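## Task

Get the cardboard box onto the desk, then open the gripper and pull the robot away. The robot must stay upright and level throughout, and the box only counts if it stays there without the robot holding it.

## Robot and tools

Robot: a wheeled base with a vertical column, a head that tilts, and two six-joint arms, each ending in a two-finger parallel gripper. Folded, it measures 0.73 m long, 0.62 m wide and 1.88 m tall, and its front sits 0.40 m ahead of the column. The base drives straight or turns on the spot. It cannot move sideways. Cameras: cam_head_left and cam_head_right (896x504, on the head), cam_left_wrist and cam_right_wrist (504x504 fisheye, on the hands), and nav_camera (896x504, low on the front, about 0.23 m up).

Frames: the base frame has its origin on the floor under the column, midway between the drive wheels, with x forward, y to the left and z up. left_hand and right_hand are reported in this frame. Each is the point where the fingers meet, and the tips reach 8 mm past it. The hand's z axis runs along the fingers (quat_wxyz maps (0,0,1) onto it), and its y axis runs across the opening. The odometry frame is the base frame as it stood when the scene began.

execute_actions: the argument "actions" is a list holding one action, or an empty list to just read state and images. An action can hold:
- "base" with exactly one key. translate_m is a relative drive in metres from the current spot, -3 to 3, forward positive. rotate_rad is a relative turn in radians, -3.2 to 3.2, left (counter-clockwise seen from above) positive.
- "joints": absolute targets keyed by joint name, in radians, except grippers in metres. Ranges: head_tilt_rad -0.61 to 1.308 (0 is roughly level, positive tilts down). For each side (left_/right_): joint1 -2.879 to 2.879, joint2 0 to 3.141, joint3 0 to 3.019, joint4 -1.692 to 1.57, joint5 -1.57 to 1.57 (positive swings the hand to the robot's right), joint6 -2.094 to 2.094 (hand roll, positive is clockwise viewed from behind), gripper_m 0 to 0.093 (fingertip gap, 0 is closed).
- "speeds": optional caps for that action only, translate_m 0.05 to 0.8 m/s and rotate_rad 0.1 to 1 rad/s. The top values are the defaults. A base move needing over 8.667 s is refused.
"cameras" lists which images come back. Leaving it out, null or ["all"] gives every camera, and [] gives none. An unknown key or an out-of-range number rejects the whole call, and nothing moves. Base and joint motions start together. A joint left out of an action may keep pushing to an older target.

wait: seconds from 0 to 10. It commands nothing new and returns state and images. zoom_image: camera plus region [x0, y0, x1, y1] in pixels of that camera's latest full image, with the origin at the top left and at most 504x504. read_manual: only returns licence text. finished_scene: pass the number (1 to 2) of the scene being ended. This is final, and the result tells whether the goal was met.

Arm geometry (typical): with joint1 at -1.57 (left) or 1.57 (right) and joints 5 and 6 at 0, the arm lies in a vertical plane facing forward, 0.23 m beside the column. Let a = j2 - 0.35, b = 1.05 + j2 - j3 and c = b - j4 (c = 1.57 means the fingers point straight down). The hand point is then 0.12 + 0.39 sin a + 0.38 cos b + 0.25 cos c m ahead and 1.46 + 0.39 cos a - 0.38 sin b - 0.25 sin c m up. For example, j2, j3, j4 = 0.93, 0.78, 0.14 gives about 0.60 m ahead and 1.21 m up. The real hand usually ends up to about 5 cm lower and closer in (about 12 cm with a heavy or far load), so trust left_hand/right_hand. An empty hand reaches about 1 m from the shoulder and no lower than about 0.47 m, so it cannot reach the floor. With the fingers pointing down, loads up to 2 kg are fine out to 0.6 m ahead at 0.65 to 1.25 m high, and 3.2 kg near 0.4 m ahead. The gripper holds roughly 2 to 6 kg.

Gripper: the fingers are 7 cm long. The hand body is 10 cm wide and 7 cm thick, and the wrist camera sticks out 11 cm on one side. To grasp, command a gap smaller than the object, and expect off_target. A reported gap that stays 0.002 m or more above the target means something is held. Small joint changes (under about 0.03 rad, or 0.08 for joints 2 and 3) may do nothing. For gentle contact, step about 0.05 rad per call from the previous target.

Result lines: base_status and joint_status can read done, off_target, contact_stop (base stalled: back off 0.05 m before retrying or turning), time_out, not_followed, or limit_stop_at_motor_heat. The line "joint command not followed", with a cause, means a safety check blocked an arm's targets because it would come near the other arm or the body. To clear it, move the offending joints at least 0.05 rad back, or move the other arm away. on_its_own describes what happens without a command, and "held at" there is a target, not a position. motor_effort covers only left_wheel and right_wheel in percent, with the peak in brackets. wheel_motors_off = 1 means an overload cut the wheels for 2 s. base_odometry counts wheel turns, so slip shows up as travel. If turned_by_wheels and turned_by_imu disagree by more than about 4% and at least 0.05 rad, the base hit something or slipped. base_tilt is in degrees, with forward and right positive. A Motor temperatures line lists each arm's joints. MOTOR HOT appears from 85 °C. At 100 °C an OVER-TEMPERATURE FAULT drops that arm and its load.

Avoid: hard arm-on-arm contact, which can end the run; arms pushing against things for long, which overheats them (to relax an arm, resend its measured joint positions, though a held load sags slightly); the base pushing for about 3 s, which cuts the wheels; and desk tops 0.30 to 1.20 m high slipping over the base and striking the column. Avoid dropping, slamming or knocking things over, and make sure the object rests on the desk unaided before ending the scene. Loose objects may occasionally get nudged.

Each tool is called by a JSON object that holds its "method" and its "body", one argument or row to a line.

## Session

{"method": "execute_actions", "body": {
  "actions": []
}}

Scene clock: 0.00 s.
Motor temperatures (°C, as the motors report them): left_arm=[21 26 24 22 21 23] | right_arm=[23 23 21 23 21 24]
base_odometry: x=+0.000 y=+0.000 heading=+0.000 (m, m, rad; odometry frame)
turned_by_wheels: +0.000 (rad since the last result)
turned_by_imu: +0.000 (rad since the last result)
base_tilt: forward=-0.5 right=+0.2 (deg)
base_status: not commanded
joint_positions: head_tilt_rad=+0.867 left_joint1_rad=-1.580 left_joint2_rad=+0.854 left_joint3_rad=+0.426 left_joint4_rad=-0.950 left_joint5_rad=+0.013 left_joint6_rad=-0.108 left_gripper_m=+0.094 right_joint1_rad=+1.553 right_joint2_rad=+0.906 right_joint3_rad=+0.417 right_joint4_rad=-0.899 right_joint5_rad=+0.002 right_joint6_rad=+0.081 right_gripper_m=+0.095
joint_status: not commanded
wheel_motors_off: 0
motor_effort: left_wheel=+0 right_wheel=+4 (%)
left_hand: x=+0.1620 y=+0.2203 z=+1.2509 quat_wxyz=(+0.414, +0.048, -0.909, -0.014) (m; base frame)
right_hand: x=+0.1544 y=-0.2298 z=+1.2411 quat_wxyz=(+0.418, -0.044, -0.907, +0.023) (m; base frame)
pictures: cam_head_left, cam_head_right, cam_left_wrist, cam_right_wrist, nav_camera
camera_calibration (this result's frames):
cam_head_left: T_world_to_cam=[[0.0665963, -0.996362, -0.0531746, 0.110853], [-0.735894, -0.0130576, -0.676971, 1.07641], [0.673814, 0.0842146, -0.734086, 1.02769], [0, 0, 0, 1]] pos_world=[0.0922645, 0.0379583, 1.48901]
cam_head_right: T_world_to_cam=[[0.0804136, -0.995698, -0.0460411, 0.0105556], [-0.732525, -0.0277081, -0.680176, 1.08155], [0.675974, 0.0884217, -0.731601, 1.02645], [0, 0, 0, 1]] pos_world=[0.0975604, -0.0502822, 1.48708]
cam_left_wrist: T_world_to_cam=[[0.0793418, -0.994924, -0.0618888, 0.289028], [-0.0923083, -0.0691506, 0.993326, -1.20778], [-0.992564, -0.0730994, -0.0973263, 0.426285], [0, 0, 0, 1]] pos_world=[0.288695, 0.235204, 1.25909]
cam_right_wrist: T_world_to_cam=[[-0.056836, -0.995361, 0.077633, -0.318753], [-0.071992, 0.0816422, 0.994058, -1.19777], [-0.995785, 0.0509093, -0.0762982, 0.388337], [0, 0, 0, 1]] pos_world=[0.282353, -0.239256, 1.24503]
Images, in order (width x height): cam_head_left 896x504, cam_head_right 896x504, cam_left_wrist 504x504, cam_right_wrist 504x504, nav_camera 896x504.

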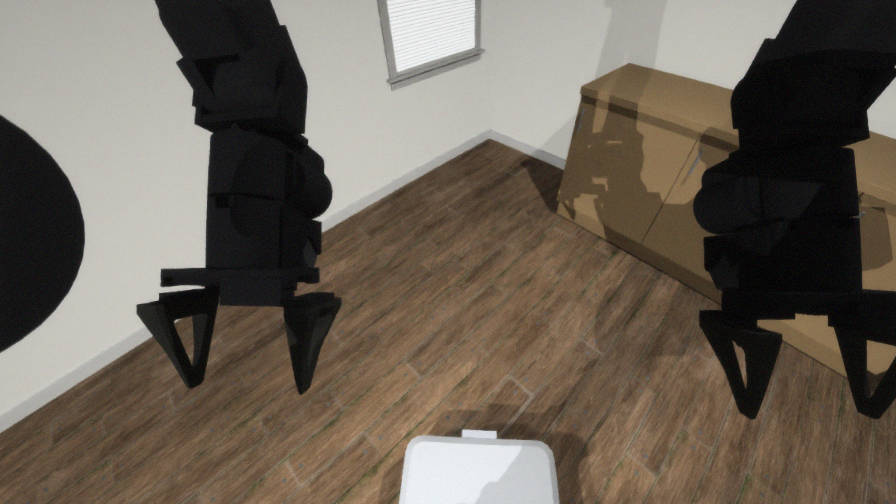

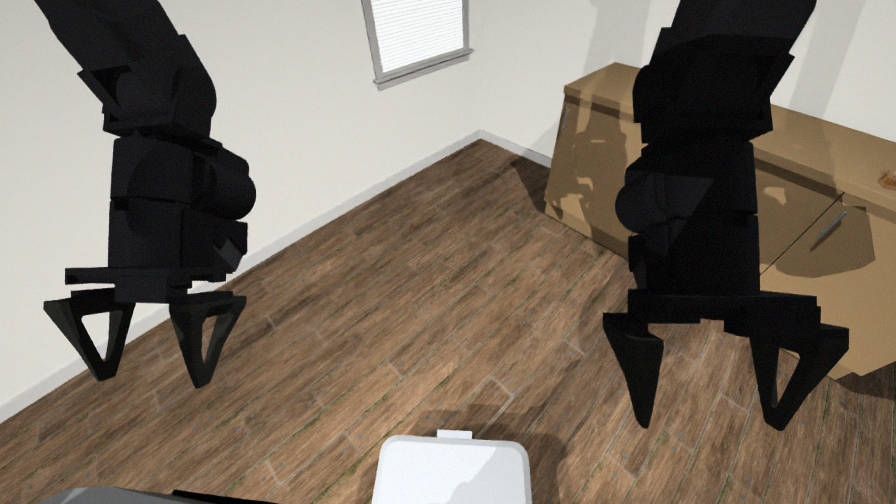

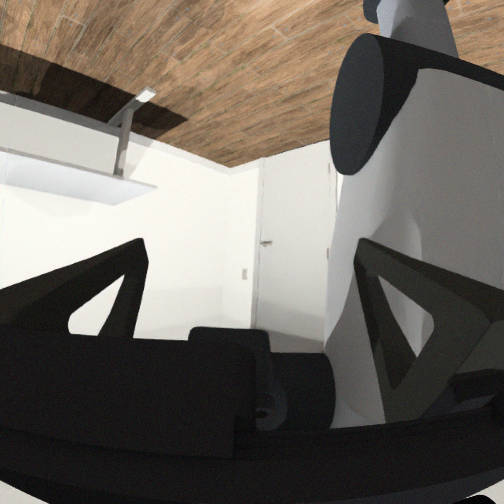

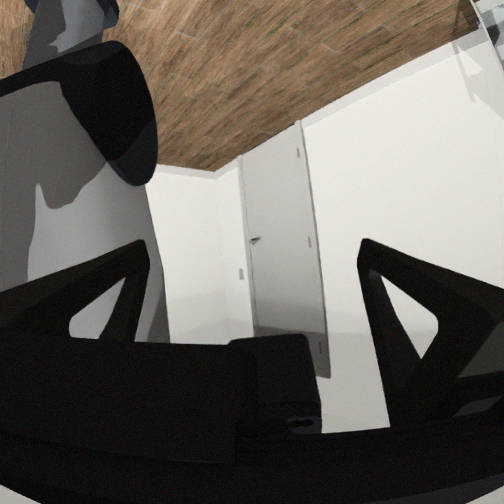

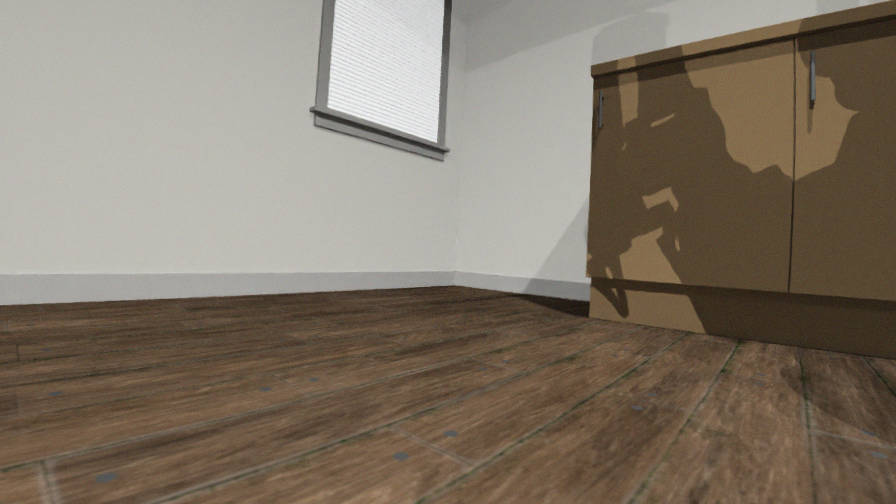

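{"method": "zoom_image", "body": {
  "camera": "cam_head_right",
  "region": [756, 90, 896, 260]
}}

{"method": "zoom_image", "body": {
  "camera": "cam_right_wrist",
  "region": [384, 0, 504, 120]
}}

Region (756, 90, 896, 260) of cam_head_right's 896x504 image, scaled by 2.965, with more detail than that image has; it fills the left 415 columns of this view, and the rest is white.

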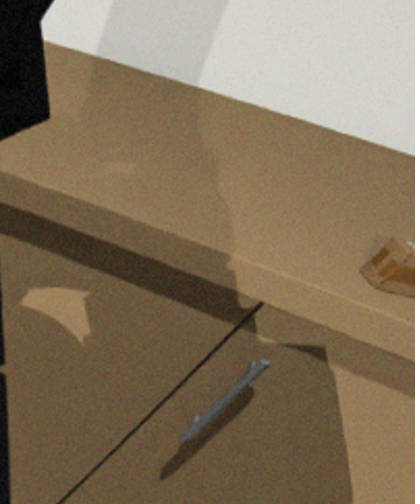

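Region (384, 0, 504, 120) of cam_right_wrist's 504x504 image, scaled by 4.200, with more detail than that image has.

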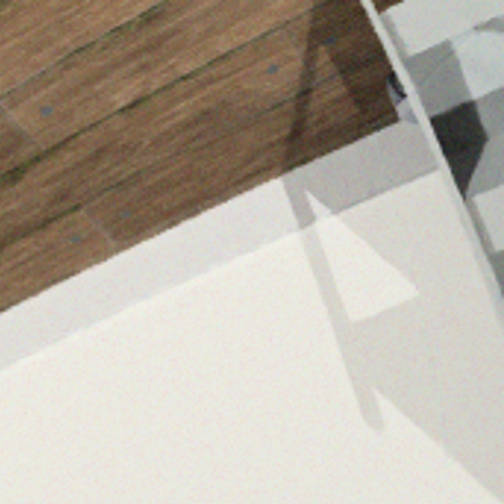

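{"method": "execute_actions", "body": {
  "actions": [
    {"base": {"rotate_rad": -0.87}, "joints": {"head_tilt_rad": 0.5}}
  ],
  "cameras": ["cam_head_left", "cam_head_right", "nav_camera", "cam_left_wrist", "cam_right_wrist"]
}}

Scene clock: 21.93 s.
Motor temperatures (°C, as the motors report them): left_arm=[21 26 24 22 21 23] | right_arm=[23 23 21 23 21 24]
base_odometry: x=+0.000 y=+0.000 heading=-0.869 (m, m, rad; odometry frame)
turned_by_wheels: -0.869 (rad since the last result)
turned_by_imu: -0.864 (rad since the last result)
base_tilt: forward=-0.4 right=+0.3 (deg)
base_status: done
joint_positions: head_tilt_rad=+0.518 left_joint1_rad=-1.580 left_joint2_rad=+0.854 left_joint3_rad=+0.426 left_joint4_rad=-0.950 left_joint5_rad=+0.013 left_joint6_rad=-0.108 left_gripper_m=+0.094 right_joint1_rad=+1.553 right_joint2_rad=+0.906 right_joint3_rad=+0.417 right_joint4_rad=-0.899 right_joint5_rad=+0.002 right_joint6_rad=+0.081 right_gripper_m=+0.095
joint_status: all done
wheel_motors_off: 0
motor_effort: left_wheel=+2(24) right_wheel=-1(30) (%)
left_hand: x=+0.1620 y=+0.2203 z=+1.2509 quat_wxyz=(+0.414, +0.048, -0.909, -0.014) (m; base frame)
right_hand: x=+0.1544 y=-0.2298 z=+1.2411 quat_wxyz=(+0.418, -0.044, -0.907, +0.023) (m; base frame)
pictures: cam_head_left, cam_head_right, cam_left_wrist, cam_right_wrist, nav_camera
camera_calibration (this result's frames):
cam_head_left: T_world_to_cam=[[0.080763, -0.996362, -0.027202, 0.070147], [-0.460102, -0.0130576, -0.88777, 1.38725], [0.884185, 0.0842146, -0.459483, 0.594286], [0, 0, 0, 1]] pos_world=[0.107151, 0.0379583, 1.50653]
cam_head_right: T_world_to_cam=[[0.0913088, -0.995698, -0.0157744, -0.0365999], [-0.45584, -0.0277081, -0.88963, 1.39027], [0.885366, 0.0884217, -0.456409, 0.59218], [0, 0, 0, 1]] pos_world=[0.112788, -0.0502822, 1.50653]
cam_left_wrist: T_world_to_cam=[[0.0793418, -0.994924, -0.0618888, 0.289028], [-0.0923083, -0.0691506, 0.993326, -1.20778], [-0.992564, -0.0730994, -0.0973263, 0.426285], [0, 0, 0, 1]] pos_world=[0.288695, 0.235204, 1.25909]
cam_right_wrist: T_world_to_cam=[[-0.056836, -0.995361, 0.077633, -0.318753], [-0.071992, 0.0816422, 0.994058, -1.19777], [-0.995785, 0.0509093, -0.0762982, 0.388337], [0, 0, 0, 1]] pos_world=[0.282353, -0.239256, 1.24503]
Images, in order (width x height): cam_head_left 896x504, cam_head_right 896x504, cam_left_wrist 504x504, cam_right_wrist 504x504, nav_camera 896x504.

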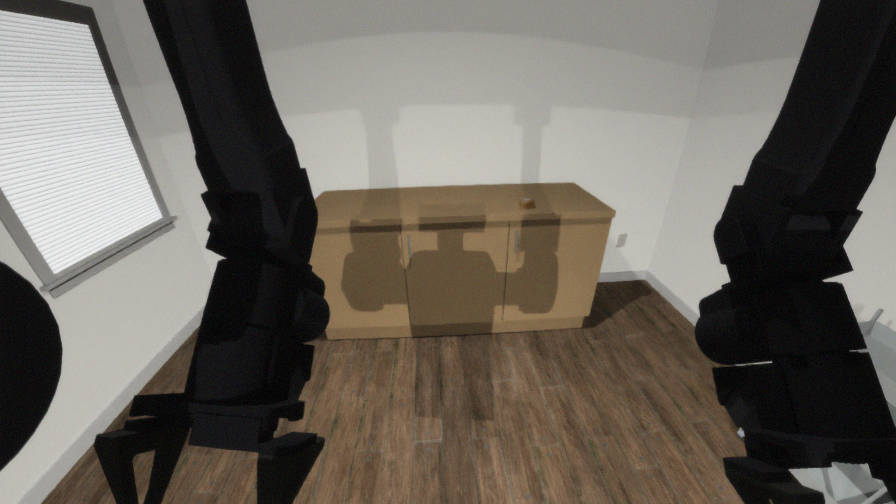

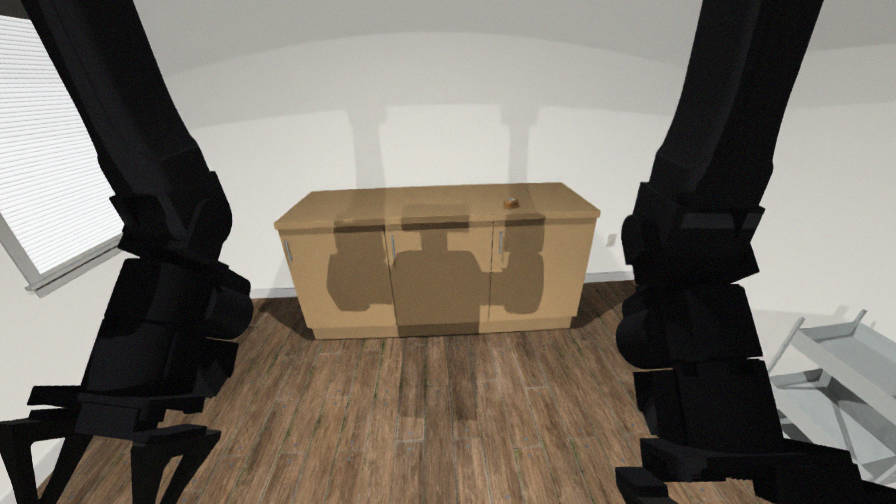

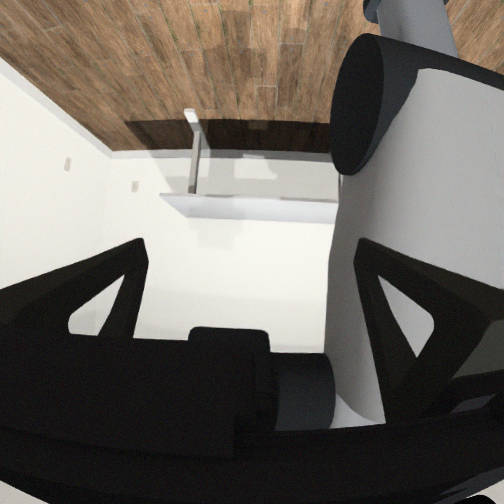

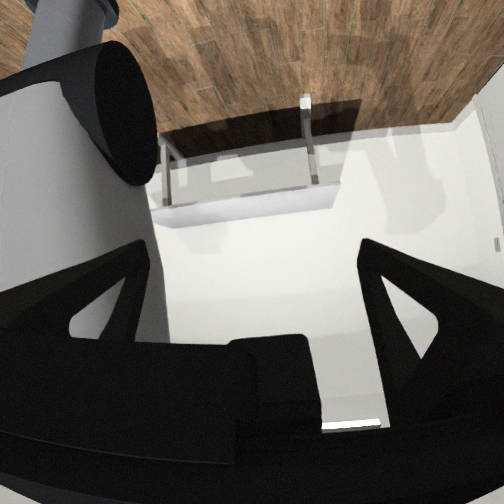

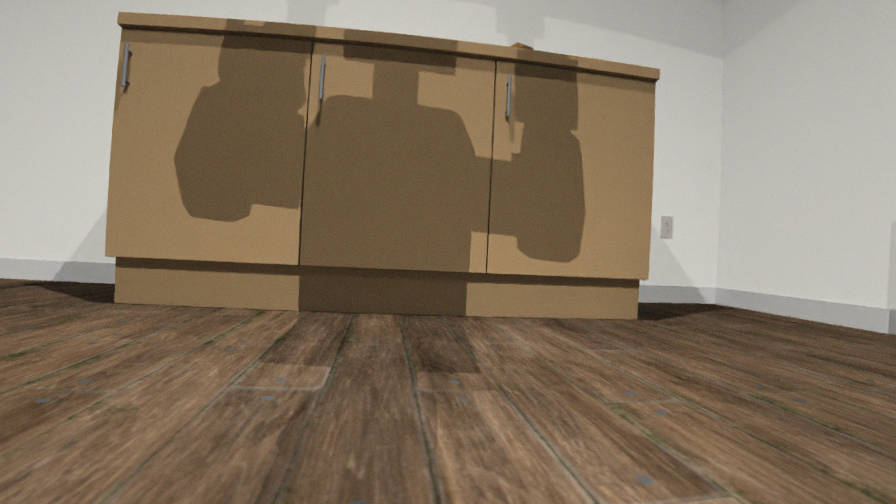

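{"method": "zoom_image", "body": {
  "camera": "cam_head_left",
  "region": [500, 180, 560, 230]
}}

{"method": "zoom_image", "body": {
  "camera": "cam_head_right",
  "region": [484, 180, 544, 230]
}}

{"method": "zoom_image", "body": {
  "camera": "nav_camera",
  "region": [480, 25, 570, 85]
}}

{"method": "zoom_image", "body": {
  "camera": "cam_head_right",
  "region": [260, 170, 620, 350]
}}

Region (500, 180, 560, 230) of cam_head_left's 896x504 image, scaled by 8.400, with more detail than that image has.

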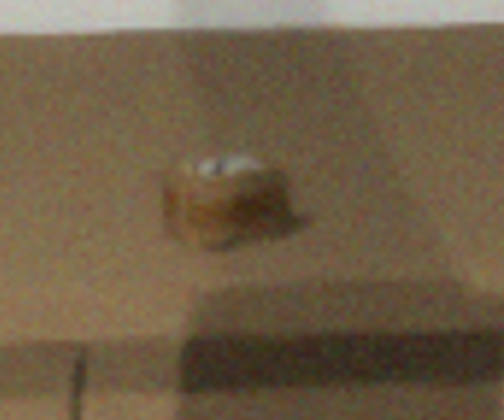

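Region (484, 180, 544, 230) of cam_head_right's 896x504 image, scaled by 8.400, with more detail than that image has.

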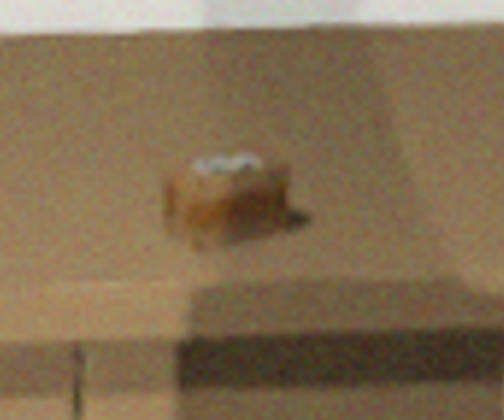

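Region (480, 25, 570, 85) of nav_camera's 896x504 image, scaled by 5.600, with more detail than that image has.

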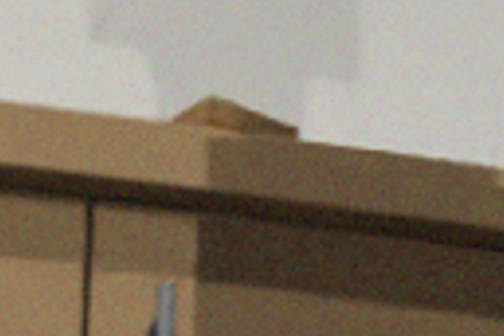

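Region (260, 170, 620, 350) of cam_head_right's 896x504 image, scaled by 1.400, with more detail than that image has.

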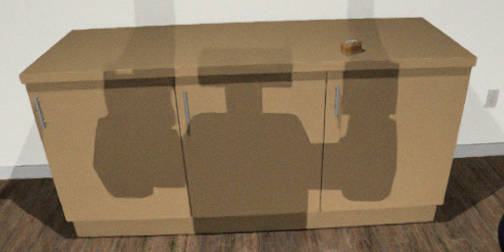

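{"method": "execute_actions", "body": {
  "actions": [
    {"base": {"translate_m": 1.2}, "joints": {"right_joint1_rad": 1.545, "right_joint2_rad": 1.347, "right_joint3_rad": 1.395, "right_joint4_rad": -0.562, "right_joint5_rad": 0, "right_joint6_rad": 0, "head_tilt_rad": 0.9}}
  ],
  "cameras": ["cam_head_left", "cam_head_right", "nav_camera", "cam_right_wrist"]
}}

Scene clock: 61.47 s.
Motor temperatures (°C, as the motors report them): left_arm=[21 26 24 22 21 23] | right_arm=[23 24 21 23 21 24]
base_odometry: x=+0.774 y=-0.917 heading=-0.869 (m, m, rad; odometry frame)
turned_by_wheels: +0.000 (rad since the last result)
turned_by_imu: +0.000 (rad since the last result)
base_tilt: forward=-0.4 right=+0.2 (deg)
base_status: done
joint_positions: head_tilt_rad=+0.902 left_joint1_rad=-1.580 left_joint2_rad=+0.854 left_joint3_rad=+0.426 left_joint4_rad=-0.950 left_joint5_rad=+0.013 left_joint6_rad=-0.108 left_gripper_m=+0.094 right_joint1_rad=+1.553 right_joint2_rad=+1.356 right_joint3_rad=+1.384 right_joint4_rad=-0.567 right_joint5_rad=+0.002 right_joint6_rad=+0.006 right_gripper_m=+0.095
joint_status: all done
wheel_motors_off: 0
motor_effort: left_wheel=+0(52) right_wheel=+0(34) (%)
left_hand: x=+0.1622 y=+0.2203 z=+1.2508 quat_wxyz=(+0.414, +0.048, -0.909, -0.014) (m; base frame)
right_hand: x=+0.6459 y=-0.2366 z=+1.0896 quat_wxyz=(+0.008, -0.008, -1.000, +0.009) (m; base frame)
pictures: cam_head_left, cam_head_right, cam_right_wrist, nav_camera
camera_calibration (this result's frames):
cam_head_left: T_world_to_cam=[[0.0647245, -0.996362, -0.0554378, 0.114432], [-0.758783, -0.0130576, -0.651212, 1.03788], [0.648119, 0.0842146, -0.756868, 1.06406], [0, 0, 0, 1]] pos_world=[0.0904823, 0.0379583, 1.48758]
cam_head_right: T_world_to_cam=[[0.0787794, -0.995698, -0.0487846, 0.0148623], [-0.755527, -0.0277081, -0.654532, 1.0432], [0.650364, 0.0884217, -0.754459, 1.06293], [0, 0, 0, 1]] pos_world=[0.0957086, -0.0502822, 1.48547]
cam_right_wrist: T_world_to_cam=[[-0.0121717, -0.999735, 0.019543, -0.25241], [-0.797572, 0.0214948, 0.602841, -0.130534], [-0.603101, -0.00824936, -0.797622, 1.38492], [0, 0, 0, 1]] pos_world=[0.728066, -0.238112, 1.18827]
Images, in order (width x height): cam_head_left 896x504, cam_head_right 896x504, cam_right_wrist 504x504, nav_camera 896x504.

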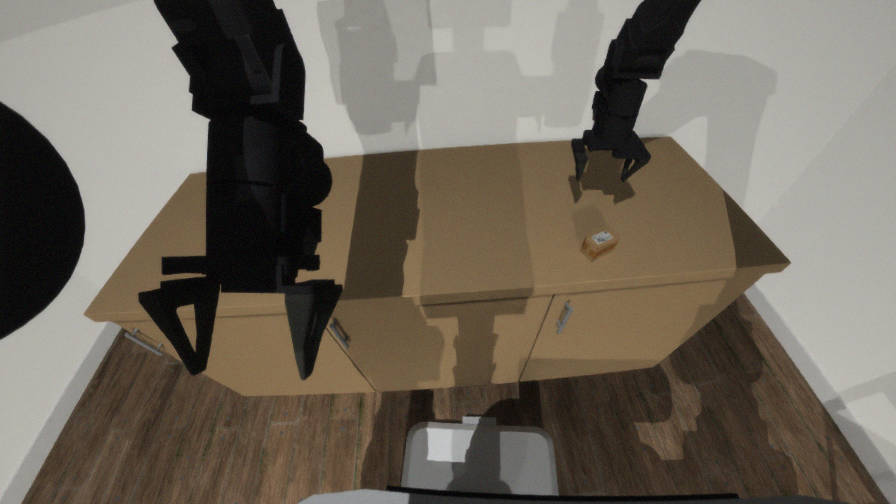

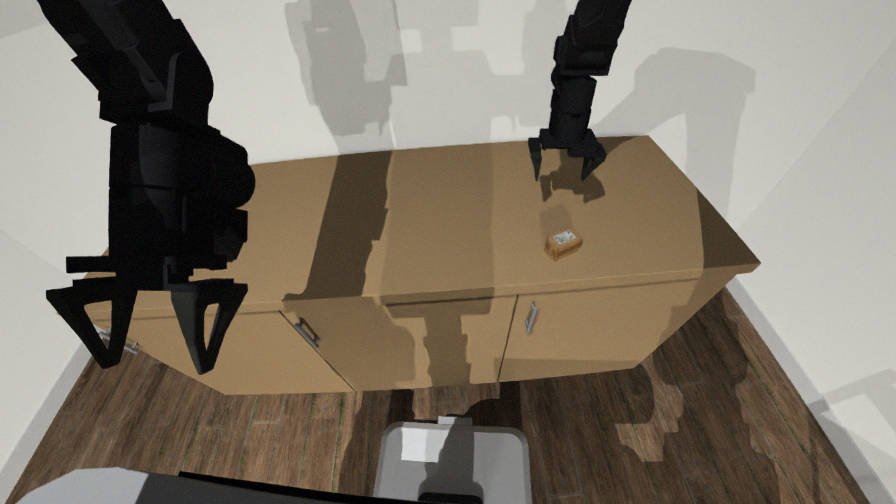

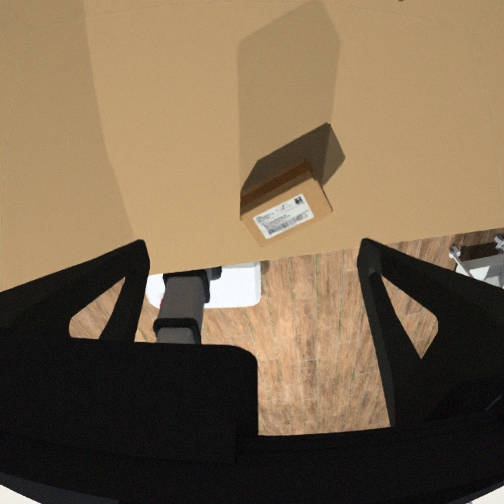

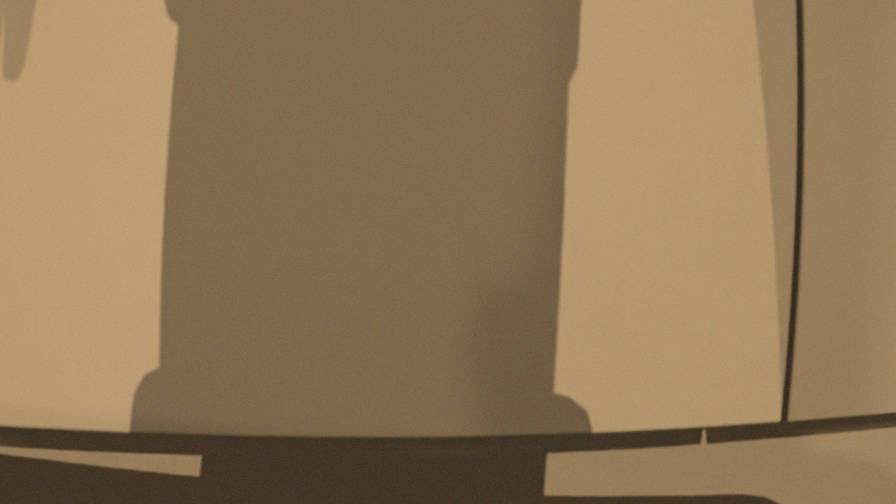

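{"method": "execute_actions", "body": {
  "actions": []
}}

Scene clock: 71.80 s.
Motor temperatures (°C, as the motors report them): left_arm=[21 26 24 22 21 23] | right_arm=[23 26 22 23 21 24]
base_odometry: x=+0.774 y=-0.917 heading=-0.869 (m, m, rad; odometry frame)
turned_by_wheels: +0.000 (rad since the last result)
turned_by_imu: +0.000 (rad since the last result)
base_tilt: forward=-0.6 right=+0.3 (deg)
base_status: done
joint_positions: head_tilt_rad=+0.902 left_joint1_rad=-1.580 left_joint2_rad=+0.854 left_joint3_rad=+0.426 left_joint4_rad=-0.950 left_joint5_rad=+0.013 left_joint6_rad=-0.108 left_gripper_m=+0.094 right_joint1_rad=+1.553 right_joint2_rad=+1.356 right_joint3_rad=+1.384 right_joint4_rad=-0.567 right_joint5_rad=+0.002 right_joint6_rad=+0.006 right_gripper_m=+0.095
joint_status: all done
wheel_motors_off: 0
motor_effort: left_wheel=+1(52) right_wheel=+0(34) (%)
left_hand: x=+0.1622 y=+0.2203 z=+1.2508 quat_wxyz=(+0.414, +0.048, -0.909, -0.014) (m; base frame)
right_hand: x=+0.6459 y=-0.2366 z=+1.0896 quat_wxyz=(+0.008, -0.008, -1.000, +0.009) (m; base frame)
pictures: cam_head_left, cam_head_right, cam_left_wrist, cam_right_wrist, nav_camera
camera_calibration (this result's frames):
cam_head_left: T_world_to_cam=[[0.0647245, -0.996362, -0.0554378, 0.114432], [-0.758783, -0.0130576, -0.651212, 1.03788], [0.648119, 0.0842146, -0.756868, 1.06406], [0, 0, 0, 1]] pos_world=[0.0904823, 0.0379583, 1.48758]
cam_head_right: T_world_to_cam=[[0.0787794, -0.995698, -0.0487846, 0.0148623], [-0.755527, -0.0277081, -0.654532, 1.0432], [0.650364, 0.0884217, -0.754459, 1.06293], [0, 0, 0, 1]] pos_world=[0.0957086, -0.0502822, 1.48547]
cam_left_wrist: T_world_to_cam=[[0.0793683, -0.994924, -0.0618568, 0.288962], [-0.092687, -0.0691492, 0.993291, -1.2076], [-0.992527, -0.0731025, -0.0977048, 0.426952], [0, 0, 0, 1]] pos_world=[0.288899, 0.235203, 1.25908]
cam_right_wrist: T_world_to_cam=[[-0.0121717, -0.999735, 0.019543, -0.25241], [-0.797572, 0.0214948, 0.602841, -0.130534], [-0.603101, -0.00824936, -0.797622, 1.38492], [0, 0, 0, 1]] pos_world=[0.728066, -0.238112, 1.18827]
Images, in order (width x height): cam_head_left 896x504, cam_head_right 896x504, cam_left_wrist 504x504, cam_right_wrist 504x504, nav_camera 896x504.

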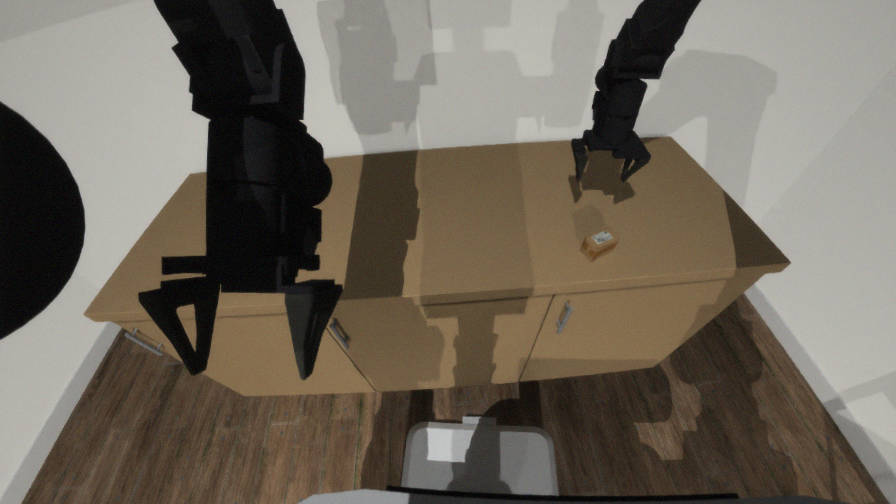

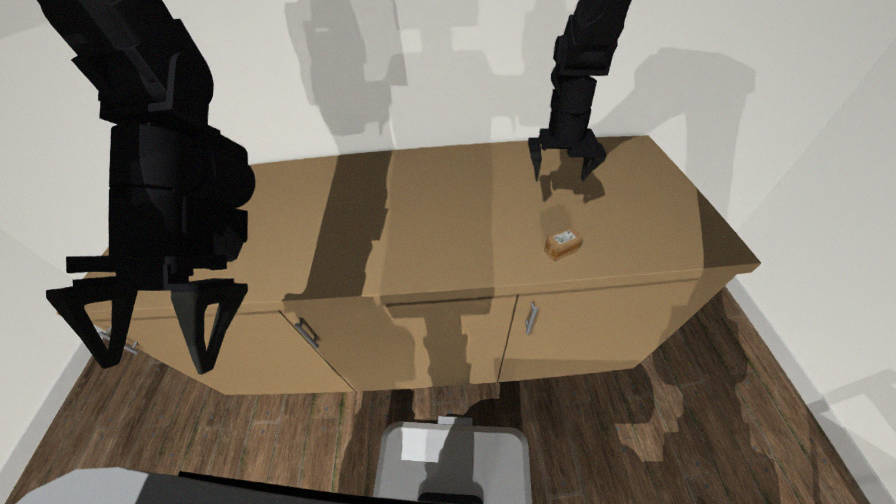

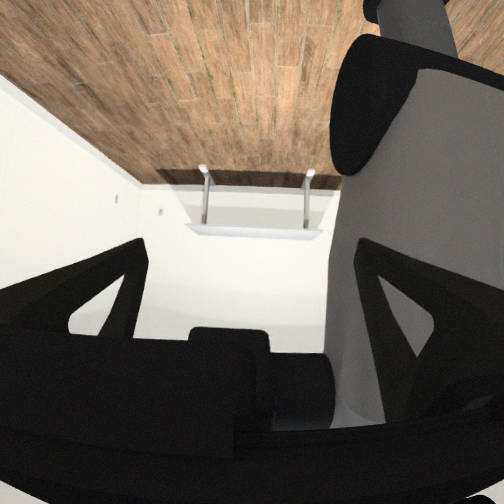

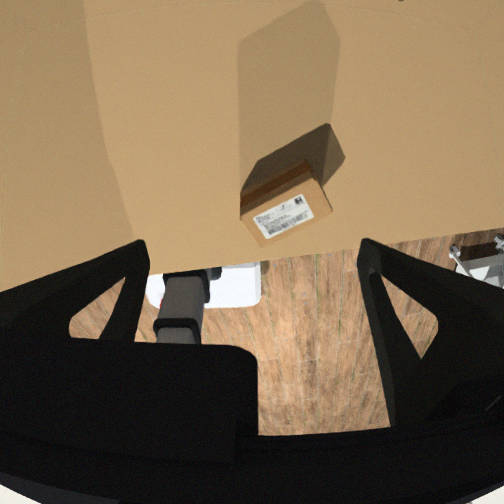

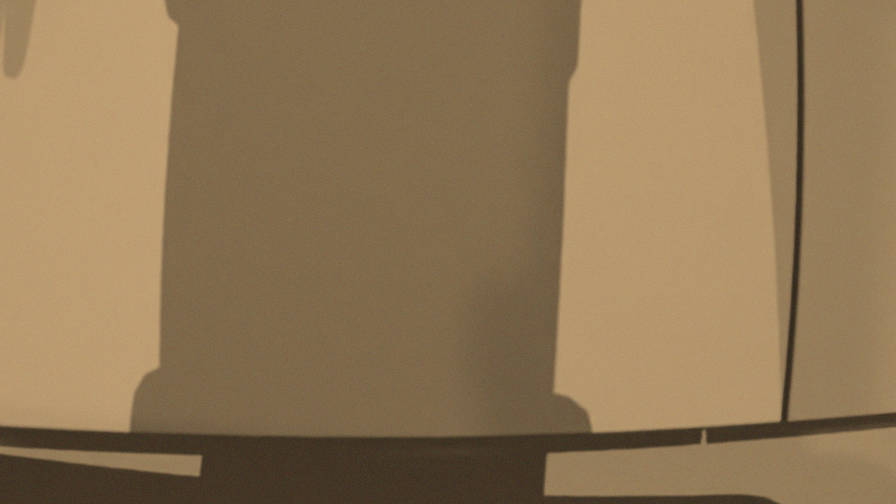

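{"method": "zoom_image", "body": {
  "camera": "cam_right_wrist",
  "region": [200, 120, 380, 300]
}}

{"method": "zoom_image", "body": {
  "camera": "cam_head_right",
  "region": [500, 130, 660, 290]
}}

{"method": "zoom_image", "body": {
  "camera": "cam_head_left",
  "region": [540, 130, 700, 290]
}}

Region (200, 120, 380, 300) of cam_right_wrist's 504x504 image, scaled by 2.800, with more detail than that image has.

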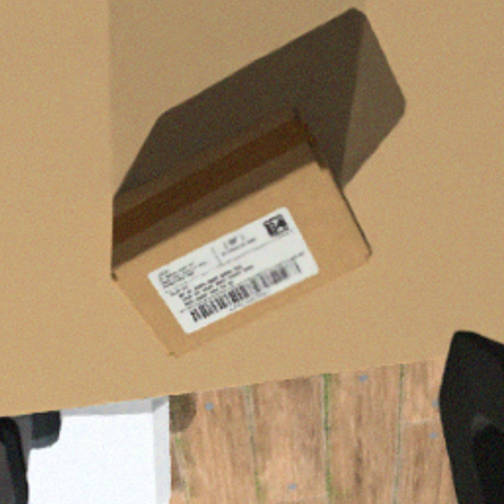

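Region (500, 130, 660, 290) of cam_head_right's 896x504 image, scaled by 3.150, with more detail than that image has.

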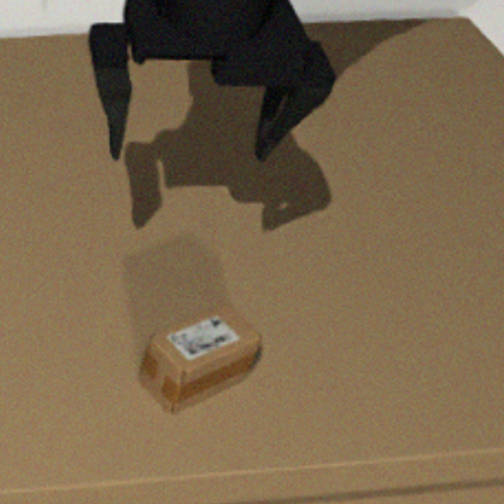

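Region (540, 130, 700, 290) of cam_head_left's 896x504 image, scaled by 3.150, with more detail than that image has.

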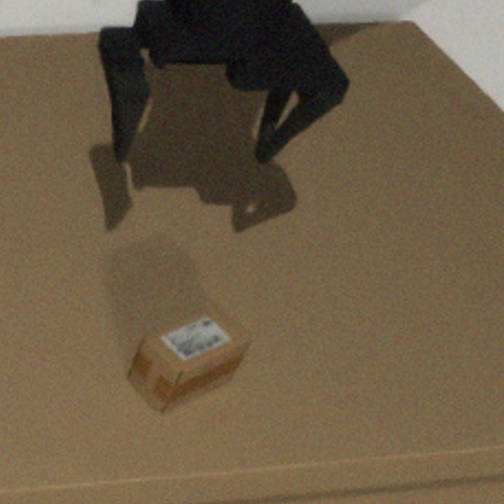

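{"method": "execute_actions", "body": {
  "actions": [
    {"joints": {"right_joint1_rad": 1.492, "right_joint2_rad": 1.54, "right_joint3_rad": 1.29, "right_joint4_rad": -0.255, "right_joint6_rad": 1.0}}
  ],
  "cameras": ["cam_right_wrist", "cam_head_right"]
}}

Scene clock: 127.10 s.
Motor temperatures (°C, as the motors report them): left_arm=[21 25 24 22 21 23] | right_arm=[23 29 23 23 21 24]
base_odometry: x=+0.774 y=-0.917 heading=-0.869 (m, m, rad; odometry frame)
turned_by_wheels: +0.000 (rad since the last result)
turned_by_imu: -0.001 (rad since the last result)
base_tilt: forward=-0.7 right=+0.0 (deg)
base_status: not commanded
joint_positions: head_tilt_rad=+0.902 left_joint1_rad=-1.580 left_joint2_rad=+0.854 left_joint3_rad=+0.426 left_joint4_rad=-0.950 left_joint5_rad=+0.013 left_joint6_rad=-0.108 left_gripper_m=+0.094 right_joint1_rad=+1.494 right_joint2_rad=+1.562 right_joint3_rad=+1.279 right_joint4_rad=-0.265 right_joint5_rad=-0.002 right_joint6_rad=+0.993 right_gripper_m=+0.095
joint_status: all done
wheel_motors_off: 0
motor_effort: left_wheel=+0(1) right_wheel=+0(1) (%)
left_hand: x=+0.1622 y=+0.2203 z=+1.2508 quat_wxyz=(+0.414, +0.048, -0.909, -0.014) (m; base frame)
right_hand: x=+0.5684 y=-0.2761 z=+0.9748 quat_wxyz=(-0.004, -0.493, -0.869, +0.034) (m; base frame)
pictures: cam_head_right, cam_right_wrist
camera_calibration (this result's frames):
cam_head_right: T_world_to_cam=[[0.0787794, -0.995698, -0.0487846, 0.0148623], [-0.755527, -0.0277081, -0.654532, 1.0432], [0.650364, 0.0884217, -0.754459, 1.06293], [0, 0, 0, 1]] pos_world=[0.0957086, -0.0502822, 1.48547]
cam_right_wrist: T_world_to_cam=[[-0.856291, -0.513324, 0.0571279, 0.286806], [-0.399653, 0.728582, 0.556278, -0.107854], [-0.327173, 0.453504, -0.829031, 1.24758], [0, 0, 0, 1]] pos_world=[0.61066, -0.33998, 1.0779]
Images, in order (width x height): cam_head_right 896x504, cam_right_wrist 504x504.

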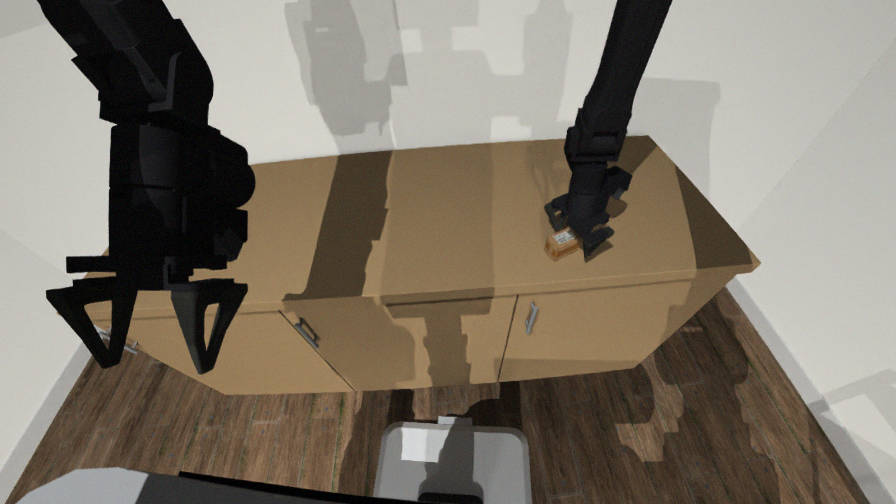

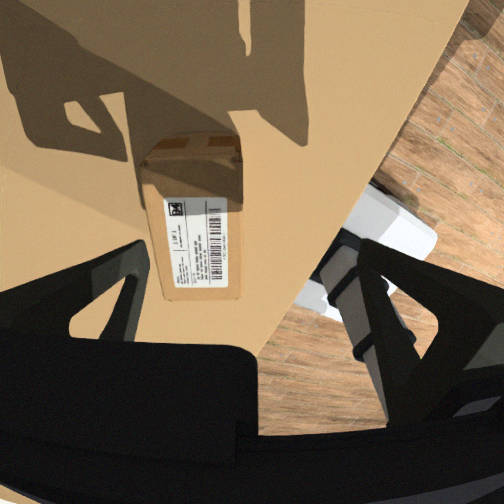

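{"method": "zoom_image", "body": {
  "camera": "cam_right_wrist",
  "region": [110, 110, 320, 320]
}}

Region (110, 110, 320, 320) of cam_right_wrist's 504x504 image, scaled by 2.400, with more detail than that image has.

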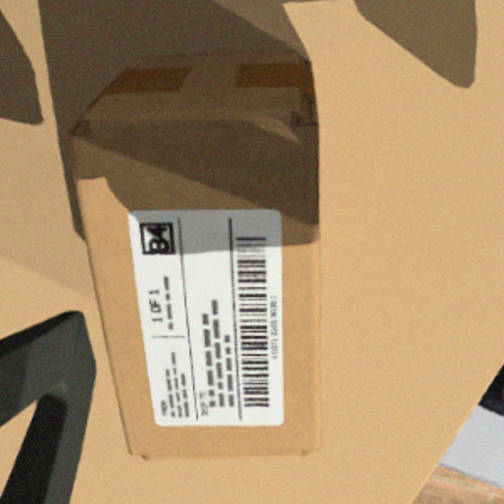

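{"method": "zoom_image", "body": {
  "camera": "cam_right_wrist",
  "region": [120, 100, 270, 190]
}}

{"method": "zoom_image", "body": {
  "camera": "cam_head_right",
  "region": [520, 170, 640, 280]
}}

Region (120, 100, 270, 190) of cam_right_wrist's 504x504 image, scaled by 3.360, with more detail than that image has; it fills the top 302 rows of this view, and the rest is white.

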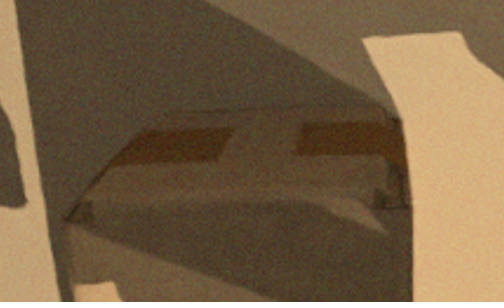

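Region (520, 170, 640, 280) of cam_head_right's 896x504 image, scaled by 4.200, with more detail than that image has; it fills the top 462 rows of this view, and the rest is white.

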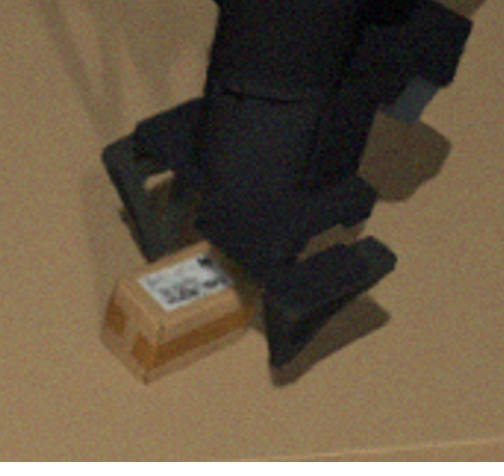

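{"method": "execute_actions", "body": {
  "actions": [
    {"joints": {"right_joint1_rad": 1.518, "right_joint3_rad": 1.355, "right_joint4_rad": -0.25}}
  ],
  "cameras": ["cam_right_wrist"]
}}

Scene clock: 223.40 s.
Motor temperatures (°C, as the motors report them): left_arm=[21 25 24 22 21 23] | right_arm=[23 31 22 23 22 24]
base_odometry: x=+0.774 y=-0.917 heading=-0.869 (m, m, rad; odometry frame)
turned_by_wheels: +0.000 (rad since the last result)
turned_by_imu: -0.001 (rad since the last result)
base_tilt: forward=-0.5 right=+0.3 (deg)
base_status: not commanded
joint_positions: head_tilt_rad=+0.902 left_joint1_rad=-1.580 left_joint2_rad=+0.854 left_joint3_rad=+0.426 left_joint4_rad=-0.950 left_joint5_rad=+0.013 left_joint6_rad=-0.108 left_gripper_m=+0.094 right_joint1_rad=+1.505 right_joint2_rad=+1.556 right_joint3_rad=+1.353 right_joint4_rad=-0.256 right_joint5_rad=-0.002 right_joint6_rad=+0.993 right_gripper_m=+0.095
joint_status: all done
wheel_motors_off: 0
motor_effort: left_wheel=-1(0) right_wheel=+0(1) (%)
left_hand: x=+0.1622 y=+0.2203 z=+1.2508 quat_wxyz=(+0.414, +0.048, -0.909, -0.014) (m; base frame)
right_hand: x=+0.6194 y=-0.2697 z=+0.9855 quat_wxyz=(-0.042, -0.490, -0.871, +0.009) (m; base frame)
pictures: cam_right_wrist
camera_calibration (this result's frames):
cam_right_wrist: T_world_to_cam=[[-0.852003, -0.52305, -0.0225687, 0.406447], [-0.456071, 0.720351, 0.522583, -0.0322033], [-0.25708, 0.455535, -0.85229, 1.25025], [0, 0, 0, 1]] pos_world=[0.653022, -0.333744, 1.09158]
Images, in order (width x height): cam_right_wrist 504x504.

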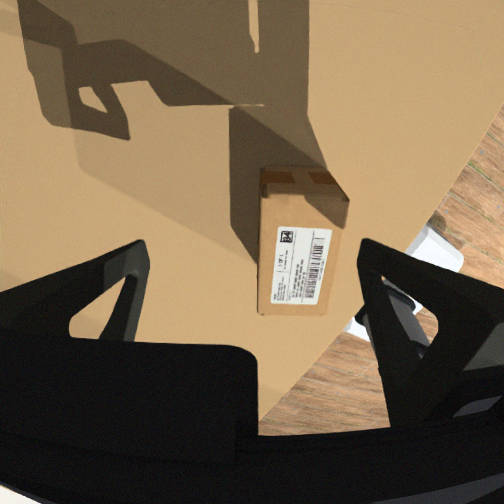

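{"method": "zoom_image", "body": {
  "camera": "cam_right_wrist",
  "region": [220, 150, 400, 330]
}}

Region (220, 150, 400, 330) of cam_right_wrist's 504x504 image, scaled by 2.800, with more detail than that image has.

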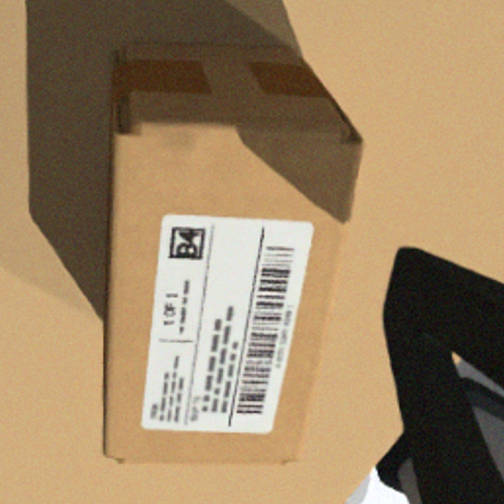

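{"method": "execute_actions", "body": {
  "actions": [
    {"joints": {"right_joint2_rad": 1.64, "right_joint4_rad": -0.225}}
  ],
  "cameras": ["cam_right_wrist", "cam_head_right"]
}}

Scene clock: 249.80 s.
Motor temperatures (°C, as the motors report them): left_arm=[21 25 24 22 21 23] | right_arm=[23 31 22 23 22 24]
base_odometry: x=+0.774 y=-0.917 heading=-0.869 (m, m, rad; odometry frame)
turned_by_wheels: +0.000 (rad since the last result)
turned_by_imu: -0.001 (rad since the last result)
base_tilt: forward=-0.7 right=+0.2 (deg)
base_status: not commanded
joint_positions: head_tilt_rad=+0.902 left_joint1_rad=-1.580 left_joint2_rad=+0.854 left_joint3_rad=+0.426 left_joint4_rad=-0.950 left_joint5_rad=+0.013 left_joint6_rad=-0.108 left_gripper_m=+0.094 right_joint1_rad=+1.505 right_joint2_rad=+1.630 right_joint3_rad=+1.349 right_joint4_rad=-0.232 right_joint5_rad=-0.002 right_joint6_rad=+0.993 right_gripper_m=+0.095
joint_status: all done
wheel_motors_off: 0
motor_effort: left_wheel=+1(0) right_wheel=+0(0) (%)
left_hand: x=+0.1622 y=+0.2203 z=+1.2508 quat_wxyz=(+0.414, +0.048, -0.909, -0.014) (m; base frame)
right_hand: x=+0.5869 y=-0.2706 z=+0.9500 quat_wxyz=(-0.018, -0.490, -0.871, +0.021) (m; base frame)
pictures: cam_head_right, cam_right_wrist
camera_calibration (this result's frames):
cam_head_right: T_world_to_cam=[[0.0787794, -0.995698, -0.0487846, 0.0148623], [-0.755527, -0.0277081, -0.654532, 1.0432], [0.650364, 0.0884217, -0.754459, 1.06293], [0, 0, 0, 1]] pos_world=[0.0957086, -0.0502822, 1.48547]
cam_right_wrist: T_world_to_cam=[[-0.853601, -0.520477, 0.0216557, 0.337133], [-0.425591, 0.72075, 0.547168, -0.0688714], [-0.300397, 0.457846, -0.836743, 1.22334], [0, 0, 0, 1]] pos_world=[0.625955, -0.334995, 1.05401]
Images, in order (width x height): cam_head_right 896x504, cam_right_wrist 504x504.

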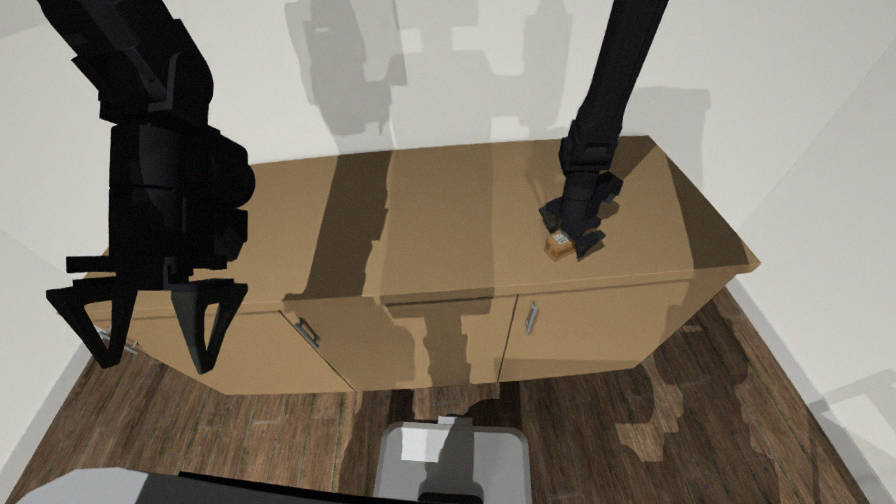

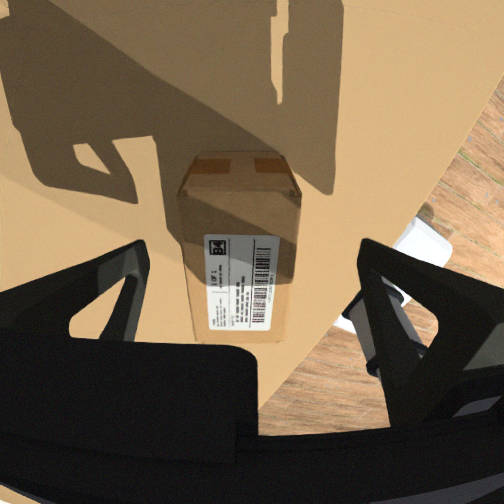

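{"method": "execute_actions", "body": {
  "actions": [
    {"joints": {"right_joint2_rad": 1.688, "right_joint3_rad": 1.40}}
  ],
  "cameras": ["cam_right_wrist"]
}}

Scene clock: 263.33 s.
Motor temperatures (°C, as the motors report them): left_arm=[21 25 24 22 21 23] | right_arm=[23 31 22 23 22 24]
base_odometry: x=+0.774 y=-0.917 heading=-0.869 (m, m, rad; odometry frame)
turned_by_wheels: +0.000 (rad since the last result)
turned_by_imu: -0.001 (rad since the last result)
base_tilt: forward=-0.4 right=+0.2 (deg)
base_status: not commanded
joint_positions: head_tilt_rad=+0.902 left_joint1_rad=-1.580 left_joint2_rad=+0.854 left_joint3_rad=+0.426 left_joint4_rad=-0.950 left_joint5_rad=+0.013 left_joint6_rad=-0.108 left_gripper_m=+0.094 right_joint1_rad=+1.505 right_joint2_rad=+1.660 right_joint3_rad=+1.394 right_joint4_rad=-0.232 right_joint5_rad=-0.002 right_joint6_rad=+0.993 right_gripper_m=+0.095
joint_status: all done
wheel_motors_off: 0
motor_effort: left_wheel=-1(1) right_wheel=+0(0) (%)
left_hand: x=+0.1622 y=+0.2203 z=+1.2508 quat_wxyz=(+0.414, +0.048, -0.909, -0.014) (m; base frame)
right_hand: x=+0.5990 y=-0.2716 z=+0.9401 quat_wxyz=(-0.025, -0.490, -0.871, +0.018) (m; base frame)
pictures: cam_right_wrist
camera_calibration (this result's frames):
cam_right_wrist: T_world_to_cam=[[-0.853397, -0.521174, 0.00955765, 0.35821], [-0.434052, 0.720654, 0.540607, -0.0464485], [-0.288638, 0.457204, -0.841221, 1.21616], [0, 0, 0, 1]] pos_world=[0.636564, -0.335871, 1.04475]
Images, in order (width x height): cam_right_wrist 504x504.

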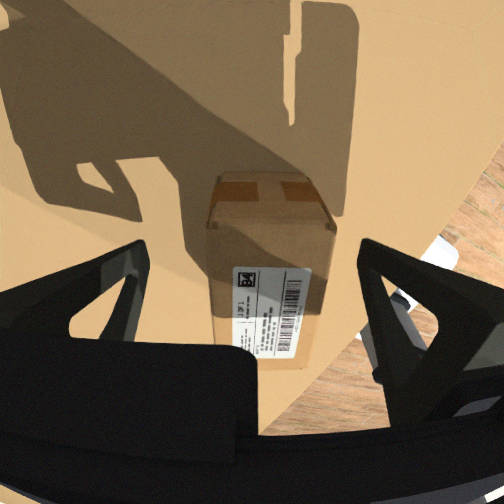

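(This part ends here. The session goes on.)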